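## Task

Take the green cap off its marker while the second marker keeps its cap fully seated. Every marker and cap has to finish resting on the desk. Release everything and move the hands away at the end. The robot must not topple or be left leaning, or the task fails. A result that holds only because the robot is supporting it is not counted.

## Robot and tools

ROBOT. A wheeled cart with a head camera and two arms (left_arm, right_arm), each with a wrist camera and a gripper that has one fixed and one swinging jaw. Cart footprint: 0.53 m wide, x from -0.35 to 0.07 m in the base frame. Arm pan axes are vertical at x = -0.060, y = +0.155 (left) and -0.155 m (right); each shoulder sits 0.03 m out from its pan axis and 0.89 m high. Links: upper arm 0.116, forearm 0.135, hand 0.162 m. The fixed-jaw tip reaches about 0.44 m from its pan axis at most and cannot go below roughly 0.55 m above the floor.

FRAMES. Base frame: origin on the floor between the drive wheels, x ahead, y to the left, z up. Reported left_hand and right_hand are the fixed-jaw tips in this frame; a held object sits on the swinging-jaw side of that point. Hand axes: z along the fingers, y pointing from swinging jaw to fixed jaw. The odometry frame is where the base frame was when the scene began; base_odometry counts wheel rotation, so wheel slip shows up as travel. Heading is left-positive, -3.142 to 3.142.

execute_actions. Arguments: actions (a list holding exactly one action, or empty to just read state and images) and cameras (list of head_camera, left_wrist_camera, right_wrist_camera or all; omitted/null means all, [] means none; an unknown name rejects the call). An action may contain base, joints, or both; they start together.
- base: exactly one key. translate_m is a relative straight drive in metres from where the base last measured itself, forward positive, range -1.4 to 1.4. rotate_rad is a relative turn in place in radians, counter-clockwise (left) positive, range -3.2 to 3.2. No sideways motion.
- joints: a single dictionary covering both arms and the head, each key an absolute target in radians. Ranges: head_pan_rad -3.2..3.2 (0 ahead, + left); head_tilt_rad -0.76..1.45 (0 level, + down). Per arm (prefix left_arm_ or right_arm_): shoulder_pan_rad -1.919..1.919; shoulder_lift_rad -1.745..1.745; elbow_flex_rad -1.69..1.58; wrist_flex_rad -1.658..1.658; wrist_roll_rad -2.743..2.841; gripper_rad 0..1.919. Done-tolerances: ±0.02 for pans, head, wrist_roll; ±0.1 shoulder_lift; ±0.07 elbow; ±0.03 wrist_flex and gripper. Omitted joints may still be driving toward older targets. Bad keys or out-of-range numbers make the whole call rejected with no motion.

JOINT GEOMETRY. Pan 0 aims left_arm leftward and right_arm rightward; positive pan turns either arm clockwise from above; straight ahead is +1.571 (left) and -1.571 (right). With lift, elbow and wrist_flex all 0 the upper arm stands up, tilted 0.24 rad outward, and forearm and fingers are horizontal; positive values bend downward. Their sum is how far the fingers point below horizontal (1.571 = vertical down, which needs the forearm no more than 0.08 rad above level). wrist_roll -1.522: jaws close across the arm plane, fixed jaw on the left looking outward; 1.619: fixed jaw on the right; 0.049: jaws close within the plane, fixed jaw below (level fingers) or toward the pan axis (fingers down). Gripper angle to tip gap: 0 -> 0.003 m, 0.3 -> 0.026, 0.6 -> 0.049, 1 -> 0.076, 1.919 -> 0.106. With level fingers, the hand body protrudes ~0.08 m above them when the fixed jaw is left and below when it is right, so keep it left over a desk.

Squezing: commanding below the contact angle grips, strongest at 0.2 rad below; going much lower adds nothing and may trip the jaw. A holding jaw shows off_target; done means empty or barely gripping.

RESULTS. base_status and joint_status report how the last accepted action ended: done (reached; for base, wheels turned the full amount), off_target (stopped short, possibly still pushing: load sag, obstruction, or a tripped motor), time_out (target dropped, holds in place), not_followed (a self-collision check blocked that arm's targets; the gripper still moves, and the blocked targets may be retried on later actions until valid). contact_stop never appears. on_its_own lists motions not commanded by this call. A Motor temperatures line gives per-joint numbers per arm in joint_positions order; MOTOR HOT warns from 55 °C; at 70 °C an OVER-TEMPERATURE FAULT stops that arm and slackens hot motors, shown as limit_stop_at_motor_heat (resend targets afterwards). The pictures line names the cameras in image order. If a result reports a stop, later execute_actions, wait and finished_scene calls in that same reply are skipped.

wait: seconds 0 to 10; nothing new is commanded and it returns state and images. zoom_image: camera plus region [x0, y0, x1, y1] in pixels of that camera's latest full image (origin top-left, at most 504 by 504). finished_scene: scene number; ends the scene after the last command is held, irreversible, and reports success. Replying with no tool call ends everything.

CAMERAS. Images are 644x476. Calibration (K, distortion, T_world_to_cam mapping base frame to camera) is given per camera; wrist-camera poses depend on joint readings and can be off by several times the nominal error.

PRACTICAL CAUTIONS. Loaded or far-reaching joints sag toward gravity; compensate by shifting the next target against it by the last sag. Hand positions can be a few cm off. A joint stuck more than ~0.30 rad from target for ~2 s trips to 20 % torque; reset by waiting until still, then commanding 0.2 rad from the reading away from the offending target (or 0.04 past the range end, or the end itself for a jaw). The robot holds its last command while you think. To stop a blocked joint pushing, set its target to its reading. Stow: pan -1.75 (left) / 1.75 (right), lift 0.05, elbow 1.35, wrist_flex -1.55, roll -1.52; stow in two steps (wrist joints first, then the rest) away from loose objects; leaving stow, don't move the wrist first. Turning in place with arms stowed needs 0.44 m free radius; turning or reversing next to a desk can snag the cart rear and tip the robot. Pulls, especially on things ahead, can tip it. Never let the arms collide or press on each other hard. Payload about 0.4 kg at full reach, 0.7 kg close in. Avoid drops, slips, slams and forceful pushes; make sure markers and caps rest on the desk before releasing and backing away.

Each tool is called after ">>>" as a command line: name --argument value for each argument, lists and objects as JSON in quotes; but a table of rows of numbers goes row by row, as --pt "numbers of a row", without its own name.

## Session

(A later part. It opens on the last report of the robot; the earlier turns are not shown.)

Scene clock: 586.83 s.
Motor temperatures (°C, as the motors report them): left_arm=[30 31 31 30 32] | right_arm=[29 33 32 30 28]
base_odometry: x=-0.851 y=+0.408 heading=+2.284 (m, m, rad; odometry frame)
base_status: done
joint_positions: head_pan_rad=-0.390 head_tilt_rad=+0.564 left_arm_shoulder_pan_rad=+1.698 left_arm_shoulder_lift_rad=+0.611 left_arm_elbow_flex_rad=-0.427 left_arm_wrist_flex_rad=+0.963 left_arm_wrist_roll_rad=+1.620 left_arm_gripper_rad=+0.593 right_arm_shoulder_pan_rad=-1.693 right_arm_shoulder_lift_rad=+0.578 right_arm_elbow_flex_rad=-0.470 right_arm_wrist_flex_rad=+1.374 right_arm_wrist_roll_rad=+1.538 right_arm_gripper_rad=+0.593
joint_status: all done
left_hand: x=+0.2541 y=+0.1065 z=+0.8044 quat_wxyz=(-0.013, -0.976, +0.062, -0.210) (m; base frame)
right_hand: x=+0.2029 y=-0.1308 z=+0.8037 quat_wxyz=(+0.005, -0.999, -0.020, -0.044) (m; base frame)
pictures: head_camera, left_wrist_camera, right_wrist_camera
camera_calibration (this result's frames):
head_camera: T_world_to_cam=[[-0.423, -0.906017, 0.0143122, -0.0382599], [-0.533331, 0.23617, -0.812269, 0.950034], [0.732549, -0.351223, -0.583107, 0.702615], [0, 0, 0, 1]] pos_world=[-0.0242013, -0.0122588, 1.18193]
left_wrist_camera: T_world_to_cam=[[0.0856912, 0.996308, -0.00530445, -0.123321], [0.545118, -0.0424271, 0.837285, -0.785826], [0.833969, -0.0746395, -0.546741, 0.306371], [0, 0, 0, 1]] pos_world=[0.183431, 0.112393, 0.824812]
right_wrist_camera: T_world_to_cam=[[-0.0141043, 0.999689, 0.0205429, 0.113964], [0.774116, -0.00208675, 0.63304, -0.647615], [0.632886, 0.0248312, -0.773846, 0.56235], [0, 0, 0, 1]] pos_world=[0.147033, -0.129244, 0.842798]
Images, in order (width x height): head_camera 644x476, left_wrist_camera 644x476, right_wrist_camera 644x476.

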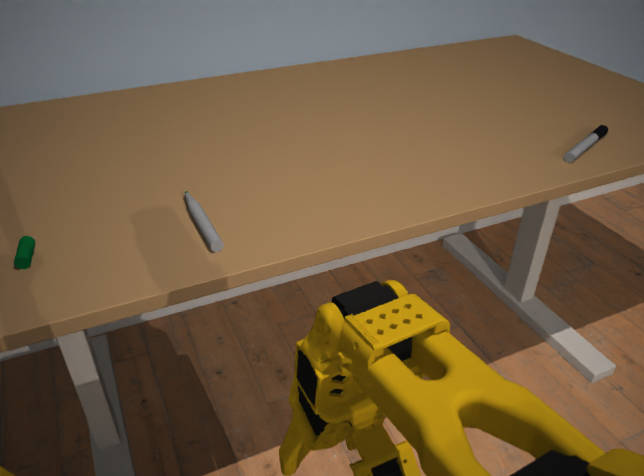

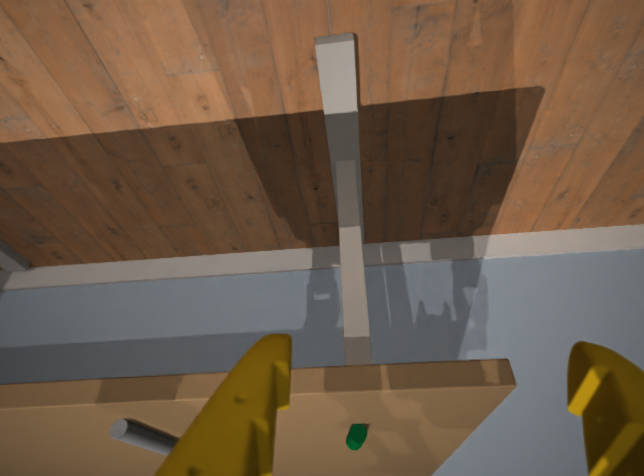

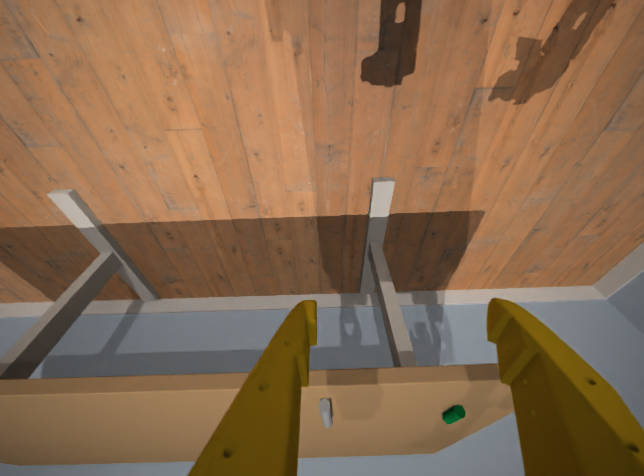

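The robot is clear of the desk and level. A close-up of the desk will confirm the final state.

>>> zoom_image --camera "head_camera" --region '[520, 90, 644, 190]'

>>> zoom_image --camera "head_camera" --region '[0, 160, 260, 300]'

Region (520, 90, 644, 190) of head_camera's 644x476 image, scaled by 4.065; it fills the top 406 rows of this view, and the rest is white.

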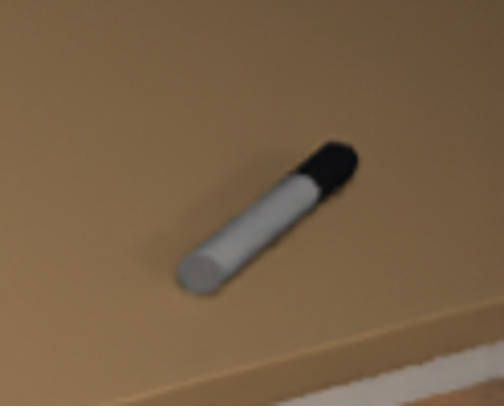

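Region (0, 160, 260, 300) of head_camera's 644x476 image, scaled by 1.938; it fills the top 271 rows of this view, and the rest is white.

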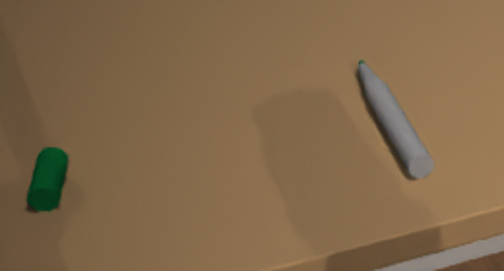

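The green marker is uncapped, and both it and its cap are on the desk. The black-cap marker is still capped, and the robot has moved clear.

>>> finished_scene --scene 2

The scene is finished: the task was done.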